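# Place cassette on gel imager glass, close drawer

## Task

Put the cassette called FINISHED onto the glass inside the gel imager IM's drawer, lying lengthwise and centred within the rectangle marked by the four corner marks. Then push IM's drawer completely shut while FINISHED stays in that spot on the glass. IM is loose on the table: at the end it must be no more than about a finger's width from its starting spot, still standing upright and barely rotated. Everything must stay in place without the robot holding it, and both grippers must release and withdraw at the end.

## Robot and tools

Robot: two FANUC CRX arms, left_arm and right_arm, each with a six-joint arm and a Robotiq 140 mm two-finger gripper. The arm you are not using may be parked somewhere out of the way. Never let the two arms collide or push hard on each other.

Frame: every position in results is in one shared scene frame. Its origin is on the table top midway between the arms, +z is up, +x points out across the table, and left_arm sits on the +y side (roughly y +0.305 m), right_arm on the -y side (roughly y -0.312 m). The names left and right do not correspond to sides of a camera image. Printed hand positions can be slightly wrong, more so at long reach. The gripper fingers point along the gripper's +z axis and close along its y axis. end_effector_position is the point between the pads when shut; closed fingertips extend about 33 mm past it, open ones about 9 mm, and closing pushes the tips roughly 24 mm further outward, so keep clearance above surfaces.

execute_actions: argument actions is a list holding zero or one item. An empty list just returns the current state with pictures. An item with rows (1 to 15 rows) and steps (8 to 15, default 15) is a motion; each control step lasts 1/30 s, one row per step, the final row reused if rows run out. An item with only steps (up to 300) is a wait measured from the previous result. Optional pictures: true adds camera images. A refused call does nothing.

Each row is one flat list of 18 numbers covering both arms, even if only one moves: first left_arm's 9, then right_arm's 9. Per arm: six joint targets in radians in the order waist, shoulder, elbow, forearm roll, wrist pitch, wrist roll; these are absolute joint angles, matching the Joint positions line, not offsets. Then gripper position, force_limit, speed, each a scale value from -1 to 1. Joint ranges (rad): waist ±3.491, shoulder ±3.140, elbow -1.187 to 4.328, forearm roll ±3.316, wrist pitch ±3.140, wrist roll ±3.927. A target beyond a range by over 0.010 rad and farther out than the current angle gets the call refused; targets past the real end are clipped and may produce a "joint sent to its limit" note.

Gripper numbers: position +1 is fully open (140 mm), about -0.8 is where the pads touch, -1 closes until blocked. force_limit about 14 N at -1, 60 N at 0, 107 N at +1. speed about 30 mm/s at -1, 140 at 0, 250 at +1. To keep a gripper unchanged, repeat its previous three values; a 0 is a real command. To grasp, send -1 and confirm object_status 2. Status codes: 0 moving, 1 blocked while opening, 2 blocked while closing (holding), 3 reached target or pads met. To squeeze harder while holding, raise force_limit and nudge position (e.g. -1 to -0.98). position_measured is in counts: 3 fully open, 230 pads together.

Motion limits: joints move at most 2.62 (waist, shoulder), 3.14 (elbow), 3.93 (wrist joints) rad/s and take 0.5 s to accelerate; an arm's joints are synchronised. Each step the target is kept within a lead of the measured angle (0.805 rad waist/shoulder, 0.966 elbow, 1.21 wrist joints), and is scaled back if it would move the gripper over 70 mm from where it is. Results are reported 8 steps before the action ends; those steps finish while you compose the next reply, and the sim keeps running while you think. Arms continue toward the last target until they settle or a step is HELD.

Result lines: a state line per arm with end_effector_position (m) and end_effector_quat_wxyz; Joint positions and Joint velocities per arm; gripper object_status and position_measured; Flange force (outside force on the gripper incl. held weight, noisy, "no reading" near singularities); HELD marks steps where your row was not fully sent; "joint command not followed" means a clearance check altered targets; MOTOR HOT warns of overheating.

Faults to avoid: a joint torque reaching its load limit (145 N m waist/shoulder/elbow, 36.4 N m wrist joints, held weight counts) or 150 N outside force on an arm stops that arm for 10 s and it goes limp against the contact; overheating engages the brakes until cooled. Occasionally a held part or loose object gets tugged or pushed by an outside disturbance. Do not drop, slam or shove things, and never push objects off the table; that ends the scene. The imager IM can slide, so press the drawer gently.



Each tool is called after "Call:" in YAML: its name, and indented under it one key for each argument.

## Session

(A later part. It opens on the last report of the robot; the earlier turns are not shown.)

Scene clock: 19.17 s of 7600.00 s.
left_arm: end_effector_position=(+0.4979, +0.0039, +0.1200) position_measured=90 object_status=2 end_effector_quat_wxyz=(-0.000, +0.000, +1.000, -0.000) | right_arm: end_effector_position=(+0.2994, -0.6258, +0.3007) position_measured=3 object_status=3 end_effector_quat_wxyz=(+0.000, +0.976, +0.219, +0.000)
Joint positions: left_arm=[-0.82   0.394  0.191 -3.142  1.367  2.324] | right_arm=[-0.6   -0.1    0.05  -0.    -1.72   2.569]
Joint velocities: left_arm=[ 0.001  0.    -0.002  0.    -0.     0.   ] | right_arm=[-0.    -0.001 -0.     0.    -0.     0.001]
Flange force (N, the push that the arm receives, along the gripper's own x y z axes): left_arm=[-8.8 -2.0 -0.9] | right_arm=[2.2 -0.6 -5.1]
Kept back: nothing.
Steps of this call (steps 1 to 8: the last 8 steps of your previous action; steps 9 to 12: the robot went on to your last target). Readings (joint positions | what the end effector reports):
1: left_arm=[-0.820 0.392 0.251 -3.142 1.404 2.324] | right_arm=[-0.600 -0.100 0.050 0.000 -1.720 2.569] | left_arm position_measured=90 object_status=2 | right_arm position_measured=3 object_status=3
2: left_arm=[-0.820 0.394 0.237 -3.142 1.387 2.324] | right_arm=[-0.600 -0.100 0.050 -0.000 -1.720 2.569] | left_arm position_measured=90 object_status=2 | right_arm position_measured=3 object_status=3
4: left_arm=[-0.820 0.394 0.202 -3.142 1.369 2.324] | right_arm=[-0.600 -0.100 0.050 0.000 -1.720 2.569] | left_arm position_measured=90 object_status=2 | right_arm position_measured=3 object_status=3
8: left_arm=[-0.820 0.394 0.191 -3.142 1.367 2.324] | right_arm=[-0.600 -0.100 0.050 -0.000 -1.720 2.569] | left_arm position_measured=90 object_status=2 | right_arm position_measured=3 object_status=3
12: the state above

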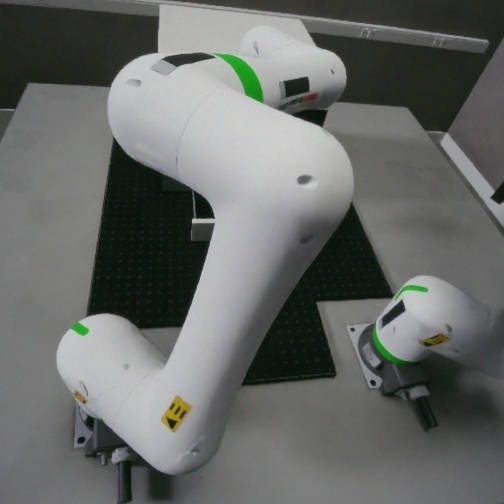

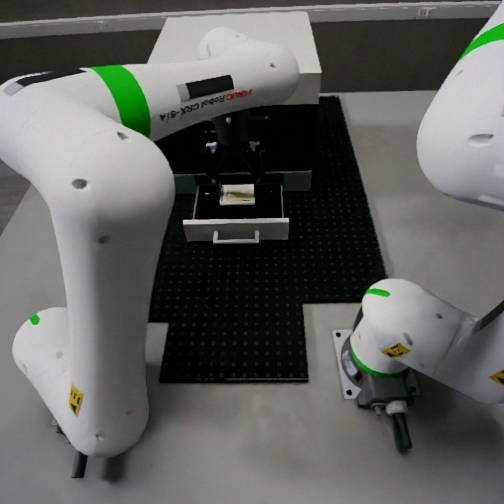

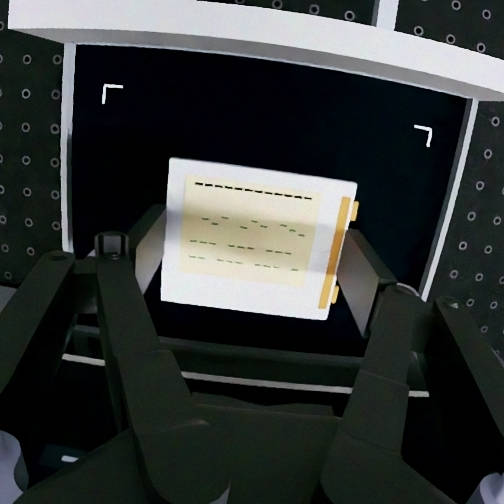

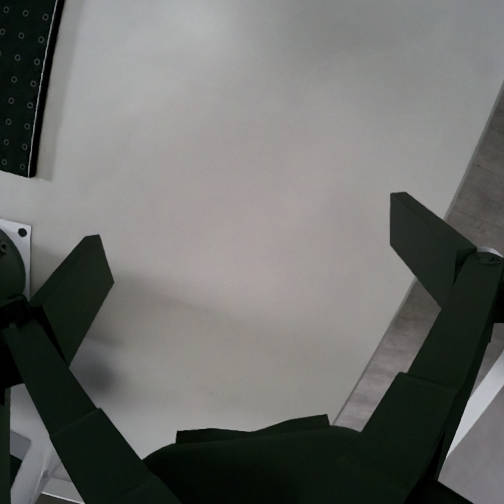

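Call:
execute_actions:
  actions:
    - {"rows":[[-0.8208,0.3981,0.1729,-3.1416,1.3456,2.3246,0.2,0.3,-0.9,-0.6,-0.1,0.05,0,-1.72,2.569,1,0,0],[-0.8213,0.4018,0.1553,-3.1416,1.3243,2.3251,0.2,0.3,-0.9,-0.6,-0.1,0.05,0,-1.72,2.569,1,0,0],[-0.8217,0.4056,0.1376,-3.1416,1.3029,2.3255,0.2,0.3,-0.9,-0.6,-0.1,0.05,0,-1.72,2.569,1,0,0],[-0.8222,0.4093,0.12,-3.1416,1.2815,2.326,0.2,0.3,-0.9,-0.6,-0.1,0.05,0,-1.72,2.569,1,0,0]],"steps":12}

Call:
execute_actions:
  actions:
    - {"steps":9}
  pictures: true

Scene clock: 20.50 s of 7600.00 s.
left_arm: end_effector_position=(+0.4972, +0.0042, +0.1059) position_measured=90 object_status=2 end_effector_quat_wxyz=(+0.000, +0.001, +1.000, -0.000) | right_arm: end_effector_position=(+0.2994, -0.6258, +0.3007) position_measured=3 object_status=3 end_effector_quat_wxyz=(+0.000, +0.976, +0.219, +0.000)
Joint positions: left_arm=[-0.821  0.4    0.164 -3.142  1.335  2.324] | right_arm=[-0.6   -0.1    0.05   0.    -1.72   2.569]
Joint velocities: left_arm=[-0.014  0.117 -0.495 -0.    -0.582  0.016] | right_arm=[ 0. -0. -0.  0.  0. -0.]
Flange force (N, the push that the arm receives, along the gripper's own x y z axes): left_arm=[-8.9 -2.2 -17.5] | right_arm=[3.6 1.4 -6.6]
Steps of this call (steps 1 to 30: the robot went on to your last target; steps 31 to 36: nothing new was sent; steps 37 to 40: the first 4 steps of this action). Readings (joint positions | what the end effector reports):
37: left_arm=[-0.820 0.394 0.191 -3.142 1.367 2.324] | right_arm=[-0.600 -0.100 0.050 0.000 -1.720 2.569] | left_arm position_measured=90 object_status=2 | right_arm position_measured=3 object_status=3
38: left_arm=[-0.820 0.395 0.188 -3.142 1.364 2.324] | right_arm=[-0.600 -0.100 0.050 0.000 -1.720 2.569] | left_arm position_measured=90 object_status=2 | right_arm position_measured=3 object_status=3
40: the state above

Scene clock: 20.80 s of 7600.00 s.
left_arm: end_effector_position=(+0.4950, +0.0053, +0.0820) position_measured=90 object_status=2 end_effector_quat_wxyz=(+0.000, +0.000, +1.000, +0.000) | right_arm: end_effector_position=(+0.2994, -0.6258, +0.3007) position_measured=3 object_status=3 end_effector_quat_wxyz=(+0.000, +0.976, +0.219, +0.000)
Joint positions: left_arm=[-0.822  0.409  0.12  -3.142  1.282  2.326] | right_arm=[-0.6   -0.1    0.05   0.    -1.72   2.569]
Joint velocities: left_arm=[-0.    -0.001 -0.001  0.001 -0.001 -0.001] | right_arm=[-0.     0.001 -0.    -0.     0.    -0.   ]
Flange force (N, the push that the arm receives, along the gripper's own x y z axes): left_arm=[-10.3 -3.3 -1.1] | right_arm=[2.9 0.9 -6.1]
Kept back: nothing.
Steps of this call (steps 1 to 8: the last 8 steps of your previous action; step 9: the robot went on to your last target). Readings (joint positions | what the end effector reports):
1: left_arm=[-0.821 0.404 0.147 -3.142 1.314 2.325] | right_arm=[-0.600 -0.100 0.050 0.000 -1.720 2.569] | left_arm position_measured=90 object_status=2 | right_arm position_measured=3 object_status=3
2: left_arm=[-0.822 0.407 0.132 -3.142 1.296 2.325] | right_arm=[-0.600 -0.100 0.050 0.000 -1.720 2.569] | left_arm position_measured=90 object_status=2 | right_arm position_measured=3 object_status=3
4: left_arm=[-0.822 0.410 0.120 -3.142 1.282 2.326] | right_arm=[-0.600 -0.100 0.050 0.000 -1.720 2.569] | left_arm position_measured=90 object_status=2 | right_arm position_measured=3 object_status=3
8: left_arm=[-0.822 0.409 0.120 -3.142 1.282 2.326] | right_arm=[-0.600 -0.100 0.050 0.000 -1.720 2.569] | left_arm position_measured=90 object_status=2 | right_arm position_measured=3 object_status=3
9: the state above

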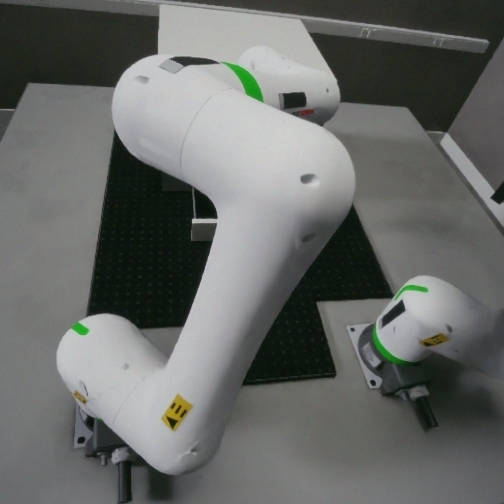

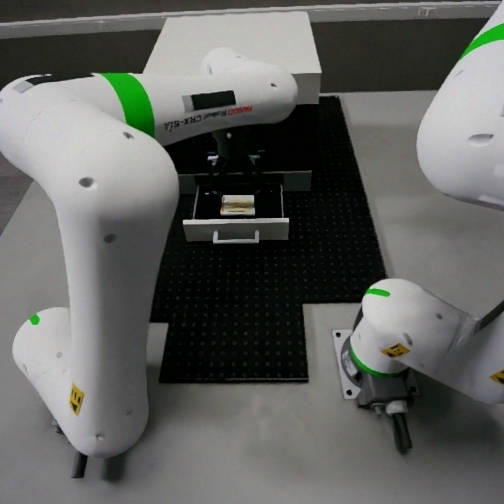

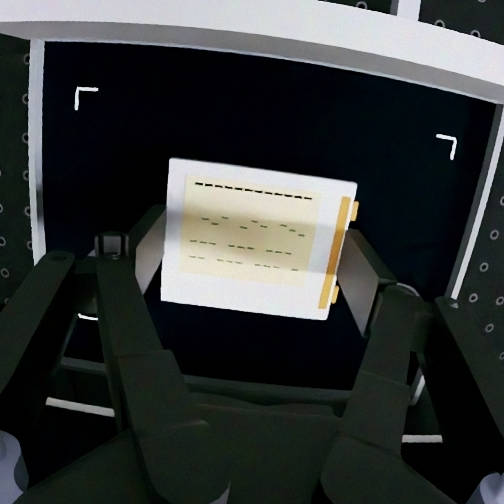

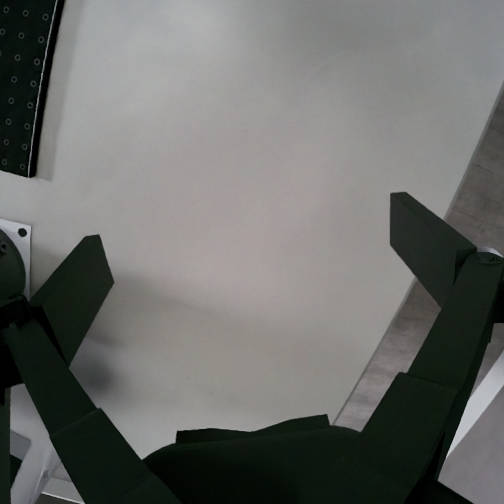

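Call:
execute_actions:
  actions:
    - {"rows":[[-0.8222,0.4107,0.1172,-3.1416,1.2773,2.326,0.2,0.3,-0.9,-0.6,-0.1,0.05,0,-1.72,2.569,1,0,0],[-0.8222,0.4122,0.1144,-3.1416,1.273,2.326,0.2,0.3,-0.9,-0.6,-0.1,0.05,0,-1.72,2.569,1,0,0],[-0.8222,0.4136,0.1116,-3.1416,1.2687,2.326,0.2,0.3,-0.9,-0.6,-0.1,0.05,0,-1.72,2.569,1,0,0],[-0.8222,0.4143,0.1101,-3.1416,1.2666,2.326,0.2,0.3,-0.9,-0.6,-0.1,0.05,0,-1.72,2.569,1,0,0],[-0.8222,0.4151,0.1087,-3.1416,1.2645,2.326,0.2,0.3,-0.9,-0.6,-0.1,0.05,0,-1.72,2.569,1,0,0]],"steps":15}

Scene clock: 22.13 s of 7600.00 s.
left_arm: end_effector_position=(+0.4948, +0.0053, +0.0740) position_measured=90 object_status=2 end_effector_quat_wxyz=(-0.000, +0.000, +1.000, +0.000) | right_arm: end_effector_position=(+0.2994, -0.6258, +0.3007) position_measured=3 object_status=3 end_effector_quat_wxyz=(+0.000, +0.976, +0.219, +0.000)
Joint positions: left_arm=[-0.822  0.415  0.109 -3.142  1.265  2.326] | right_arm=[-0.6   -0.1    0.05   0.    -1.72   2.569]
Joint velocities: left_arm=[ 0.001  0.005 -0.006 -0.    -0.008  0.   ] | right_arm=[ 0.     0.    -0.001 -0.     0.     0.   ]
Flange force (N, the push that the arm receives, along the gripper's own x y z axes): left_arm=[-11.7 -4.7 3.6] | right_arm=[3.5 -0.5 -5.6]
Steps of this call (steps 1 to 30: the robot went on to your last target; steps 31 to 33: nothing new was sent; steps 34 to 40: the first 7 steps of this action). Readings (joint positions | what the end effector reports):
34: left_arm=[-0.822 0.409 0.120 -3.142 1.281 2.326] | right_arm=[-0.600 -0.100 0.050 0.000 -1.720 2.569] | left_arm position_measured=90 object_status=2 | right_arm position_measured=3 object_status=3
35: left_arm=[-0.822 0.410 0.119 -3.142 1.279 2.326] | right_arm=[-0.600 -0.100 0.050 0.000 -1.720 2.569] | left_arm position_measured=90 object_status=2 | right_arm position_measured=3 object_status=3
37: left_arm=[-0.822 0.413 0.113 -3.142 1.271 2.326] | right_arm=[-0.600 -0.100 0.050 0.000 -1.720 2.569] | left_arm position_measured=90 object_status=2 | right_arm position_measured=3 object_status=3
40: the state above

Call:
execute_actions:
  actions:
    - {"rows":[[-0.8222,0.4154,0.108,-3.1416,1.2634,2.326,0.2,0.3,-0.9,-0.6,-0.1,0.05,0,-1.72,2.569,1,0,0],[-0.8222,0.4158,0.1073,-3.1416,1.2623,2.326,0.2,0.3,-0.9,-0.6,-0.1,0.05,0,-1.72,2.569,1,0,0]],"steps":13}
  pictures: true

Scene clock: 22.63 s of 7600.00 s.
left_arm: end_effector_position=(+0.4949, +0.0052, +0.0730) position_measured=90 object_status=2 end_effector_quat_wxyz=(-0.000, +0.000, +1.000, -0.000) | right_arm: end_effector_position=(+0.2994, -0.6258, +0.3007) position_measured=3 object_status=3 end_effector_quat_wxyz=(+0.000, +0.976, +0.219, +0.000)
Joint positions: left_arm=[-0.822  0.416  0.107 -3.142  1.262  2.326] | right_arm=[-0.6   -0.1    0.05   0.    -1.72   2.569]
Joint velocities: left_arm=[ 0.001 -0.    -0.    -0.    -0.002  0.001] | right_arm=[-0.    -0.001  0.     0.     0.     0.001]
Flange force (N, the push that the arm receives, along the gripper's own x y z axes): left_arm=[-10.6 -4.4 -2.9] | right_arm=[2.7 2.4 -6.8]
Steps of this call (steps 1 to 8: the last 8 steps of your previous action; steps 9 to 10: the robot went on to your last target; steps 11 to 15: the first 5 steps of this action). Readings (joint positions | what the end effector reports):
11: left_arm=[-0.822 0.415 0.109 -3.142 1.264 2.326] | right_arm=[-0.600 -0.100 0.050 0.000 -1.720 2.569] | left_arm position_measured=90 object_status=2 | right_arm position_measured=3 object_status=3
12: left_arm=[-0.822 0.415 0.108 -3.142 1.264 2.326] | right_arm=[-0.600 -0.100 0.050 0.000 -1.720 2.569] | left_arm position_measured=90 object_status=2 | right_arm position_measured=3 object_status=3
14: left_arm=[-0.822 0.416 0.107 -3.142 1.262 2.326] | right_arm=[-0.600 -0.100 0.050 0.000 -1.720 2.569] | left_arm position_measured=90 object_status=2 | right_arm position_measured=3 object_status=3
15: the state above

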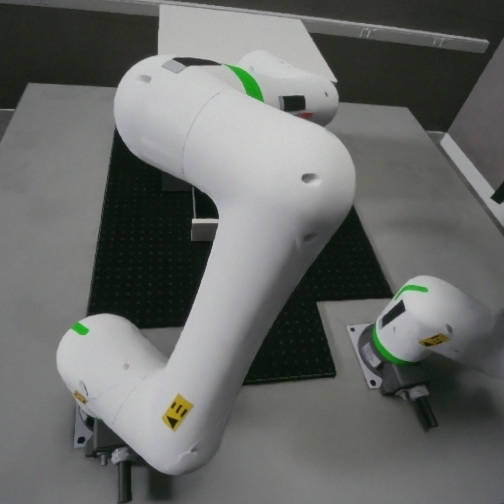

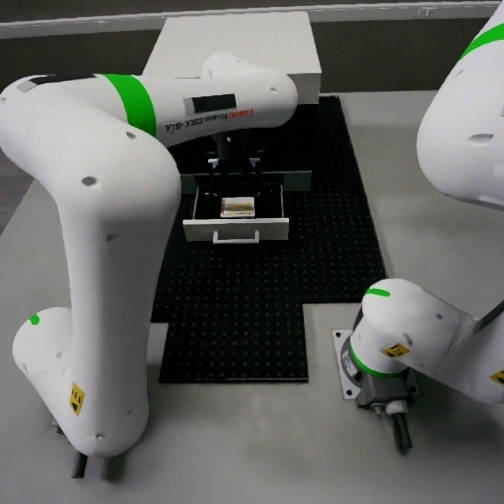

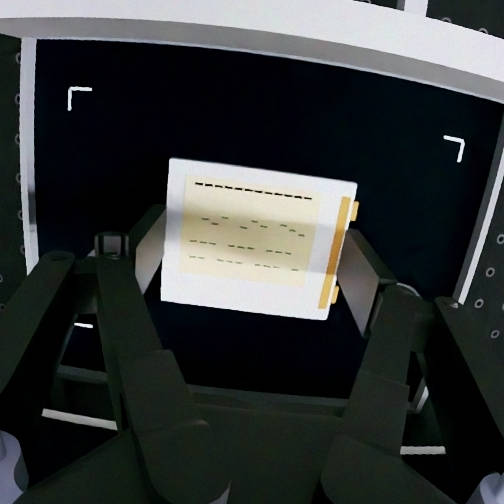

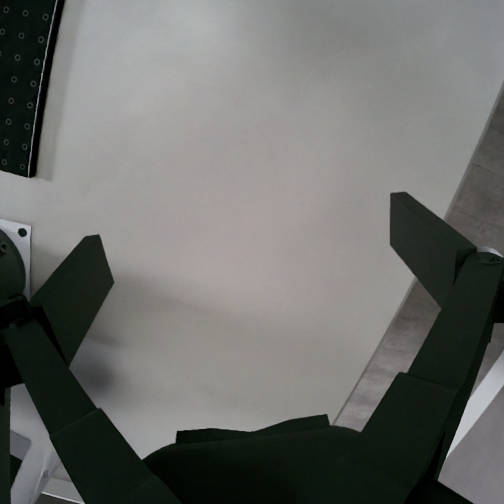

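Call:
execute_actions:
  actions:
    - {"rows":[[-0.8222,0.416,0.1068,-3.1416,1.2616,2.326,0.2,0.3,-0.9,-0.6,-0.1,0.05,0,-1.72,2.569,1,0,0],[-0.8222,0.4163,0.1063,-3.1416,1.2608,2.326,0.2,0.3,-0.9,-0.6,-0.1,0.05,0,-1.72,2.569,1,0,0],[-0.8222,0.4163,0.1063,-3.1416,1.2608,2.326,0.2,0.3,-0.9,-0.6,-0.1,0.05,0,-1.72,2.569,1,0,0],[-0.8222,0.4163,0.1063,-3.1416,1.2608,2.326,0.2,0.3,-0.9,-0.6,-0.1,0.05,0,-1.72,2.569,1,0,0],[-0.8222,0.4163,0.1063,-3.1416,1.2608,2.326,0.68,0.3,-0.85,-0.6,-0.1,0.05,0,-1.72,2.569,1,0,0]],"steps":13}

Call:
execute_actions:
  actions:
    - {"rows":[[-0.8222,0.4163,0.1063,-3.1416,1.2608,2.326,0.68,0.3,-0.85,-0.6,-0.1,0.05,0,-1.72,2.569,1,0,0],[-0.8222,0.4163,0.1063,-3.1416,1.2608,2.326,0.68,0.3,-0.85,-0.6,-0.1,0.05,0,-1.72,2.569,1,0,0],[-0.8222,0.4163,0.1063,-3.1416,1.2608,2.326,0.68,0.3,-0.85,-0.6,-0.1,0.05,0,-1.72,2.569,1,0,0],[-0.8222,0.3674,0.2716,-3.1416,1.475,2.326,1,0.3,0,-0.6,-0.1,0.05,0,-1.72,2.569,1,0,0]],"steps":15}

Call:
execute_actions:
  actions:
    - {"steps":11}
  pictures: true

Scene clock: 24.00 s of 7600.00 s.
left_arm: end_effector_position=(+0.4950, +0.0052, +0.0725) position_measured=90 object_status=0 end_effector_quat_wxyz=(+0.000, +0.000, +1.000, -0.000) | right_arm: end_effector_position=(+0.2994, -0.6258, +0.3007) position_measured=3 object_status=3 end_effector_quat_wxyz=(+0.000, +0.976, +0.219, +0.000)
Joint positions: left_arm=[-0.822  0.416  0.106 -3.142  1.261  2.326] | right_arm=[-0.6   -0.1    0.05   0.    -1.72   2.569]
Joint velocities: left_arm=[ 0.001  0.001 -0.001  0.    -0.    -0.   ] | right_arm=[-0.     0.001 -0.    -0.     0.     0.001]
Flange force (N, the push that the arm receives, along the gripper's own x y z axes): left_arm=[-10.7 -3.6 -18.6] | right_arm=[3.4 -1.2 -4.9]
Steps of this call (steps 1 to 8: the last 8 steps of your previous action; steps 9 to 15: the robot went on to your last target; steps 16 to 36: nothing new was sent; steps 37 to 41: the first 5 steps of this action). Readings (joint positions | what the end effector reports):
37: left_arm=[-0.822 0.416 0.107 -3.142 1.262 2.326] | right_arm=[-0.600 -0.100 0.050 0.000 -1.720 2.569] | left_arm position_measured=90 object_status=2 | right_arm position_measured=3 object_status=3
38: left_arm=[-0.822 0.416 0.107 -3.142 1.262 2.326] | right_arm=[-0.600 -0.100 0.050 0.000 -1.720 2.569] | left_arm position_measured=90 object_status=2 | right_arm position_measured=3 object_status=3
40: left_arm=[-0.822 0.416 0.106 -3.142 1.261 2.326] | right_arm=[-0.600 -0.100 0.050 0.000 -1.720 2.569] | left_arm position_measured=90 object_status=2 | right_arm position_measured=3 object_status=3
41: the state above

Scene clock: 24.50 s of 7600.00 s.
left_arm: end_effector_position=(+0.4959, +0.0043, +0.0875) position_measured=42 object_status=0 end_effector_quat_wxyz=(-0.000, +0.000, +1.000, +0.000) | right_arm: end_effector_position=(+0.2994, -0.6258, +0.3007) position_measured=3 object_status=3 end_effector_quat_wxyz=(+0.000, +0.976, +0.219, +0.000)
Joint positions: left_arm=[-0.822  0.409  0.133 -3.142  1.295  2.326] | right_arm=[-0.6   -0.1    0.05   0.    -1.72   2.569]
Joint velocities: left_arm=[ 0.    -0.166  0.555 -0.     0.719  0.   ] | right_arm=[ 0.    -0.     0.     0.     0.    -0.001]
Flange force (N, the push that the arm receives, along the gripper's own x y z axes): left_arm=[-17.1 -5.9 20.5] | right_arm=[3.2 -1.3 -4.9]
Steps of this call (steps 1 to 8: the last 8 steps of your previous action; steps 9 to 15: the first 7 steps of this action). Readings (joint positions | what the end effector reports):
9: left_arm=[-0.822 0.416 0.106 -3.142 1.261 2.326] | right_arm=[-0.600 -0.100 0.050 0.000 -1.720 2.569] | left_arm position_measured=69 object_status=0 | right_arm position_measured=3 object_status=3
10: left_arm=[-0.822 0.416 0.106 -3.142 1.261 2.326] | right_arm=[-0.600 -0.100 0.050 0.000 -1.720 2.569] | left_arm position_measured=67 object_status=0 | right_arm position_measured=3 object_status=3
12: left_arm=[-0.822 0.416 0.106 -3.142 1.261 2.326] | right_arm=[-0.600 -0.100 0.050 0.000 -1.720 2.569] | left_arm position_measured=62 object_status=0 | right_arm position_measured=3 object_status=3
15: the state above

Scene clock: 24.87 s of 7600.00 s.
left_arm: end_effector_position=(+0.4948, +0.0053, +0.1699) position_measured=3 object_status=3 end_effector_quat_wxyz=(-0.000, +0.000, +1.000, +0.000) | right_arm: end_effector_position=(+0.2994, -0.6258, +0.3007) position_measured=3 object_status=3 end_effector_quat_wxyz=(+0.000, +0.976, +0.219, +0.000)
Joint positions: left_arm=[-0.822  0.367  0.271 -3.142  1.475  2.326] | right_arm=[-0.6   -0.1    0.05   0.    -1.72   2.569]
Joint velocities: left_arm=[-0.    -0.     0.003 -0.     0.001 -0.   ] | right_arm=[ 0.     0.002  0.    -0.    -0.     0.001]
Flange force (N, the push that the arm receives, along the gripper's own x y z axes): left_arm=[-13.0 -5.5 -2.0] | right_arm=[4.4 -0.8 -5.4]
Kept back: nothing.
Steps of this call (steps 1 to 8: the last 8 steps of your previous action; steps 9 to 11: the robot went on to your last target). Readings (joint positions | what the end effector reports):
1: left_arm=[-0.822 0.402 0.155 -3.142 1.324 2.326] | right_arm=[-0.600 -0.100 0.050 0.000 -1.720 2.569] | left_arm position_measured=35 object_status=0 | right_arm position_measured=3 object_status=3
2: left_arm=[-0.822 0.394 0.183 -3.142 1.360 2.326] | right_arm=[-0.600 -0.100 0.050 0.000 -1.720 2.569] | left_arm position_measured=27 object_status=0 | right_arm position_measured=3 object_status=3
4: left_arm=[-0.822 0.378 0.235 -3.142 1.427 2.326] | right_arm=[-0.600 -0.100 0.050 0.000 -1.720 2.569] | left_arm position_measured=12 object_status=0 | right_arm position_measured=3 object_status=3
8: left_arm=[-0.822 0.367 0.271 -3.142 1.475 2.326] | right_arm=[-0.600 -0.100 0.050 0.000 -1.720 2.569] | left_arm position_measured=3 object_status=0 | right_arm position_measured=3 object_status=3
11: the state above

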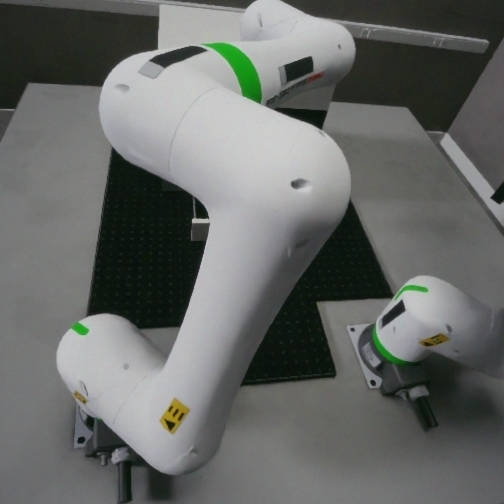

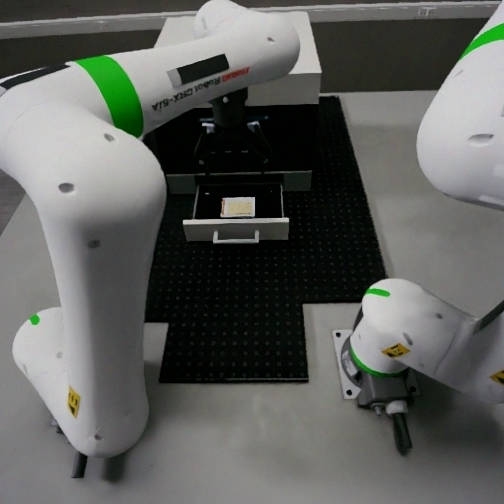

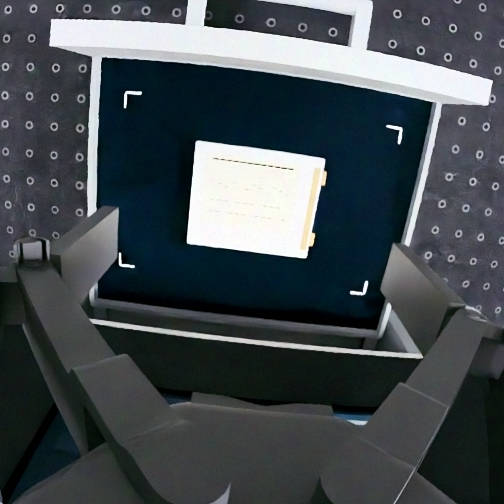

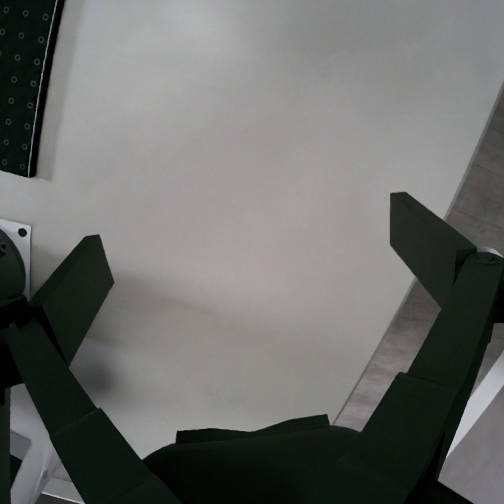

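Call:
execute_actions:
  actions:
    - {"rows":[[-1.1345,-0.2898,-0.447,-3.1416,1.1136,2.6383,-0.85,0,0.5,-0.6,-0.1,0.05,0,-1.72,2.569,1,0,0]],"steps":15}

Call:
execute_actions:
  actions:
    - {"rows":[[-1.1345,-0.2898,-0.447,-3.1416,1.1136,2.6383,-0.85,0,0.5,-0.6,-0.1,0.05,0,-1.72,2.569,1,0,0]],"steps":8}

Call:
execute_actions:
  actions:
    - {"rows":[[-1.1136,-0.194,-0.6048,-3.1416,0.86,2.6174,-0.85,0,0.5,-0.6,-0.1,0.05,0,-1.72,2.569,1,0,0]],"steps":14}

Call:
execute_actions:
  actions:
    - {"steps":9}
  pictures: true

Scene clock: 25.80 s of 7600.00 s.
left_arm: end_effector_position=(+0.4646, -0.0017, +0.1789) position_measured=59 object_status=0 end_effector_quat_wxyz=(+0.015, +0.000, +1.000, -0.016) | right_arm: end_effector_position=(+0.2994, -0.6258, +0.3007) position_measured=3 object_status=3 end_effector_quat_wxyz=(+0.000, +0.976, +0.219, +0.000)
Joint positions: left_arm=[-0.869  0.27   0.165 -3.142  1.422  2.373] | right_arm=[-0.6   -0.1    0.05   0.    -1.72   2.569]
Joint velocities: left_arm=[-0.471 -0.995 -1.082  0.    -0.544  0.469] | right_arm=[-0. -0.  0. -0.  0.  0.]
Flange force (N, the push that the arm receives, along the gripper's own x y z axes): left_arm=[-39.6 -13.5 0.9] | right_arm=[3.1 -1.1 -5.0]
Steps of this call (steps 1 to 21: the robot went on to your last target; steps 22 to 28: the first 7 steps of this action). Readings (joint positions | what the end effector reports):
22: left_arm=[-0.822 0.367 0.272 -3.142 1.475 2.326] | right_arm=[-0.600 -0.100 0.050 0.000 -1.720 2.569] | left_arm position_measured=3 object_status=0 | right_arm position_measured=3 object_status=3
23: left_arm=[-0.823 0.365 0.269 -3.142 1.475 2.327] | right_arm=[-0.600 -0.100 0.050 0.000 -1.720 2.569] | left_arm position_measured=6 object_status=0 | right_arm position_measured=3 object_status=3
25: left_arm=[-0.833 0.345 0.246 -3.142 1.463 2.337] | right_arm=[-0.600 -0.100 0.050 0.000 -1.720 2.569] | left_arm position_measured=27 object_status=0 | right_arm position_measured=3 object_status=3
28: the state above

Scene clock: 26.07 s of 7600.00 s.
left_arm: end_effector_position=(+0.3681, -0.0057, +0.1868) position_measured=143 object_status=0 end_effector_quat_wxyz=(+0.055, +0.000, +0.996, -0.077) | right_arm: end_effector_position=(+0.2994, -0.6258, +0.3007) position_measured=3 object_status=3 end_effector_quat_wxyz=(+0.000, +0.976, +0.219, +0.000)
Joint positions: left_arm=[-1.018 -0.045 -0.18  -3.142  1.248  2.522] | right_arm=[-0.6   -0.1    0.05   0.    -1.72   2.569]
Joint velocities: left_arm=[-0.567 -1.197 -1.308 -0.    -0.657  0.565] | right_arm=[-0.    -0.     0.    -0.     0.    -0.001]
Flange force (N, the push that the arm receives, along the gripper's own x y z axes): left_arm=[-9.4 -7.7 -5.4] | right_arm=[3.9 -1.3 -4.8]
Kept back: the last 8 steps of this action.
Steps of this call (steps 1 to 8: the last 8 steps of your previous action). Readings (joint positions | what the end effector reports):
1: left_arm=[-0.886 0.233 0.125 -3.142 1.401 2.390] | right_arm=[-0.600 -0.100 0.050 0.000 -1.720 2.569] | left_arm position_measured=69 object_status=0 | right_arm position_measured=3 object_status=3
2: left_arm=[-0.905 0.193 0.082 -3.142 1.380 2.409] | right_arm=[-0.600 -0.100 0.050 0.000 -1.720 2.569] | left_arm position_measured=80 object_status=0 | right_arm position_measured=3 object_status=3
4: left_arm=[-0.942 0.115 -0.004 -3.142 1.336 2.446] | right_arm=[-0.600 -0.100 0.050 0.000 -1.720 2.569] | left_arm position_measured=101 object_status=0 | right_arm position_measured=3 object_status=3
8: the state above

Scene clock: 26.53 s of 7600.00 s.
left_arm: end_effector_position=(+0.3053, +0.0051, +0.1297) position_measured=233 object_status=3 end_effector_quat_wxyz=(+0.073, +0.000, +0.989, -0.130) | right_arm: end_effector_position=(+0.2994, -0.6258, +0.3007) position_measured=3 object_status=3 end_effector_quat_wxyz=(+0.000, +0.976, +0.219, +0.000)
Joint positions: left_arm=[-1.125 -0.254 -0.516 -3.142  1.009  2.629] | right_arm=[-0.6   -0.1    0.05   0.    -1.72   2.569]
Joint velocities: left_arm=[ 0.092  0.466 -0.746  0.    -1.212 -0.097] | right_arm=[-0.     0.001  0.    -0.     0.    -0.   ]
Flange force (N, the push that the arm receives, along the gripper's own x y z axes): left_arm=[-1.0 -1.7 -14.9] | right_arm=[2.2 1.1 -5.1]
Steps of this call (steps 1 to 8: the last 8 steps of your previous action; steps 9 to 14: the first 6 steps of this action). Readings (joint positions | what the end effector reports):
9: left_arm=[-1.134 -0.288 -0.445 -3.142 1.114 2.637] | right_arm=[-0.600 -0.100 0.050 0.000 -1.720 2.569] | left_arm position_measured=233 object_status=0 | right_arm position_measured=3 object_status=3
10: left_arm=[-1.134 -0.289 -0.450 -3.142 1.110 2.638] | right_arm=[-0.600 -0.100 0.050 0.000 -1.720 2.569] | left_arm position_measured=233 object_status=0 | right_arm position_measured=3 object_status=3
12: left_arm=[-1.131 -0.278 -0.473 -3.142 1.076 2.635] | right_arm=[-0.600 -0.100 0.050 0.000 -1.720 2.569] | left_arm position_measured=233 object_status=0 | right_arm position_measured=3 object_status=3
14: the state above

Scene clock: 26.83 s of 7600.00 s.
left_arm: end_effector_position=(+0.3100, +0.0060, +0.0752) position_measured=233 object_status=3 end_effector_quat_wxyz=(+0.075, +0.000, +0.989, -0.129) | right_arm: end_effector_position=(+0.2994, -0.6258, +0.3007) position_measured=3 object_status=3 end_effector_quat_wxyz=(+0.000, +0.976, +0.219, +0.000)
Joint positions: left_arm=[-1.114 -0.194 -0.605 -3.142  0.86   2.617] | right_arm=[-0.6   -0.1    0.05   0.    -1.72   2.569]
Joint velocities: left_arm=[ 0.001  0.    -0.003  0.002 -0.001 -0.   ] | right_arm=[-0.     0.001  0.001 -0.    -0.    -0.   ]
Flange force (N, the push that the arm receives, along the gripper's own x y z axes): left_arm=[-8.7 -2.2 2.3] | right_arm=[4.1 -1.1 -4.4]
Kept back: nothing.
Steps of this call (steps 1 to 8: the last 8 steps of your previous action; step 9: the robot went on to your last target). Readings (joint positions | what the end effector reports):
1: left_arm=[-1.121 -0.237 -0.541 -3.142 0.967 2.626] | right_arm=[-0.600 -0.100 0.050 0.000 -1.720 2.569] | left_arm position_measured=233 object_status=3 | right_arm position_measured=3 object_status=3
2: left_arm=[-1.119 -0.222 -0.564 -3.142 0.930 2.623] | right_arm=[-0.600 -0.100 0.050 0.000 -1.720 2.569] | left_arm position_measured=233 object_status=3 | right_arm position_measured=3 object_status=3
4: left_arm=[-1.115 -0.201 -0.594 -3.142 0.878 2.619] | right_arm=[-0.600 -0.100 0.050 0.000 -1.720 2.569] | left_arm position_measured=233 object_status=3 | right_arm position_measured=3 object_status=3
8: left_arm=[-1.114 -0.194 -0.605 -3.142 0.860 2.617] | right_arm=[-0.600 -0.100 0.050 0.000 -1.720 2.569] | left_arm position_measured=233 object_status=3 | right_arm position_measured=3 object_status=3
9: the state above

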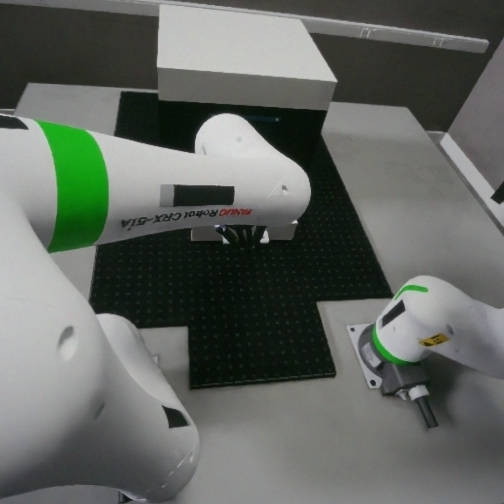

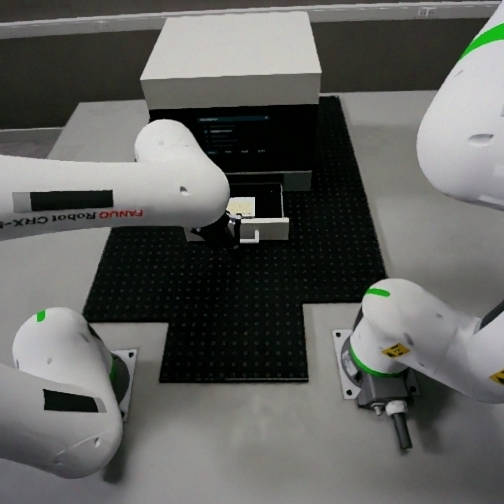

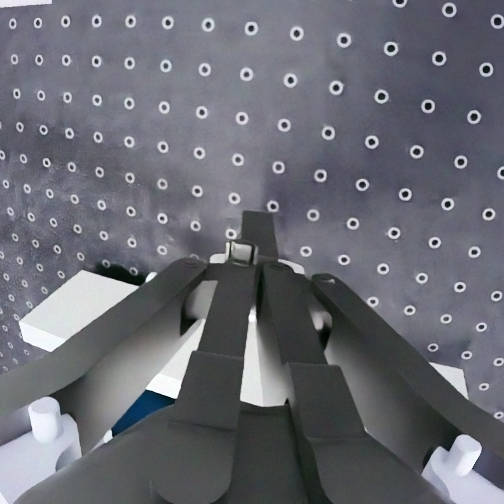

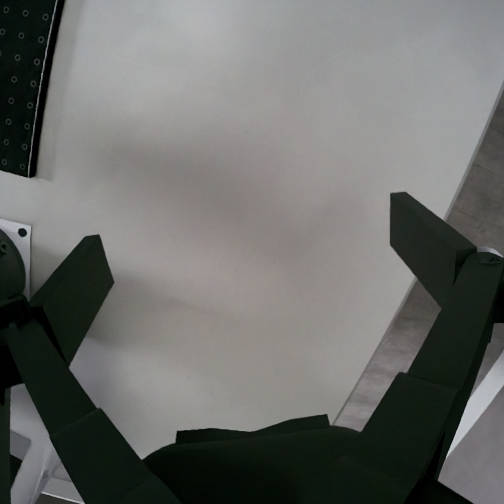

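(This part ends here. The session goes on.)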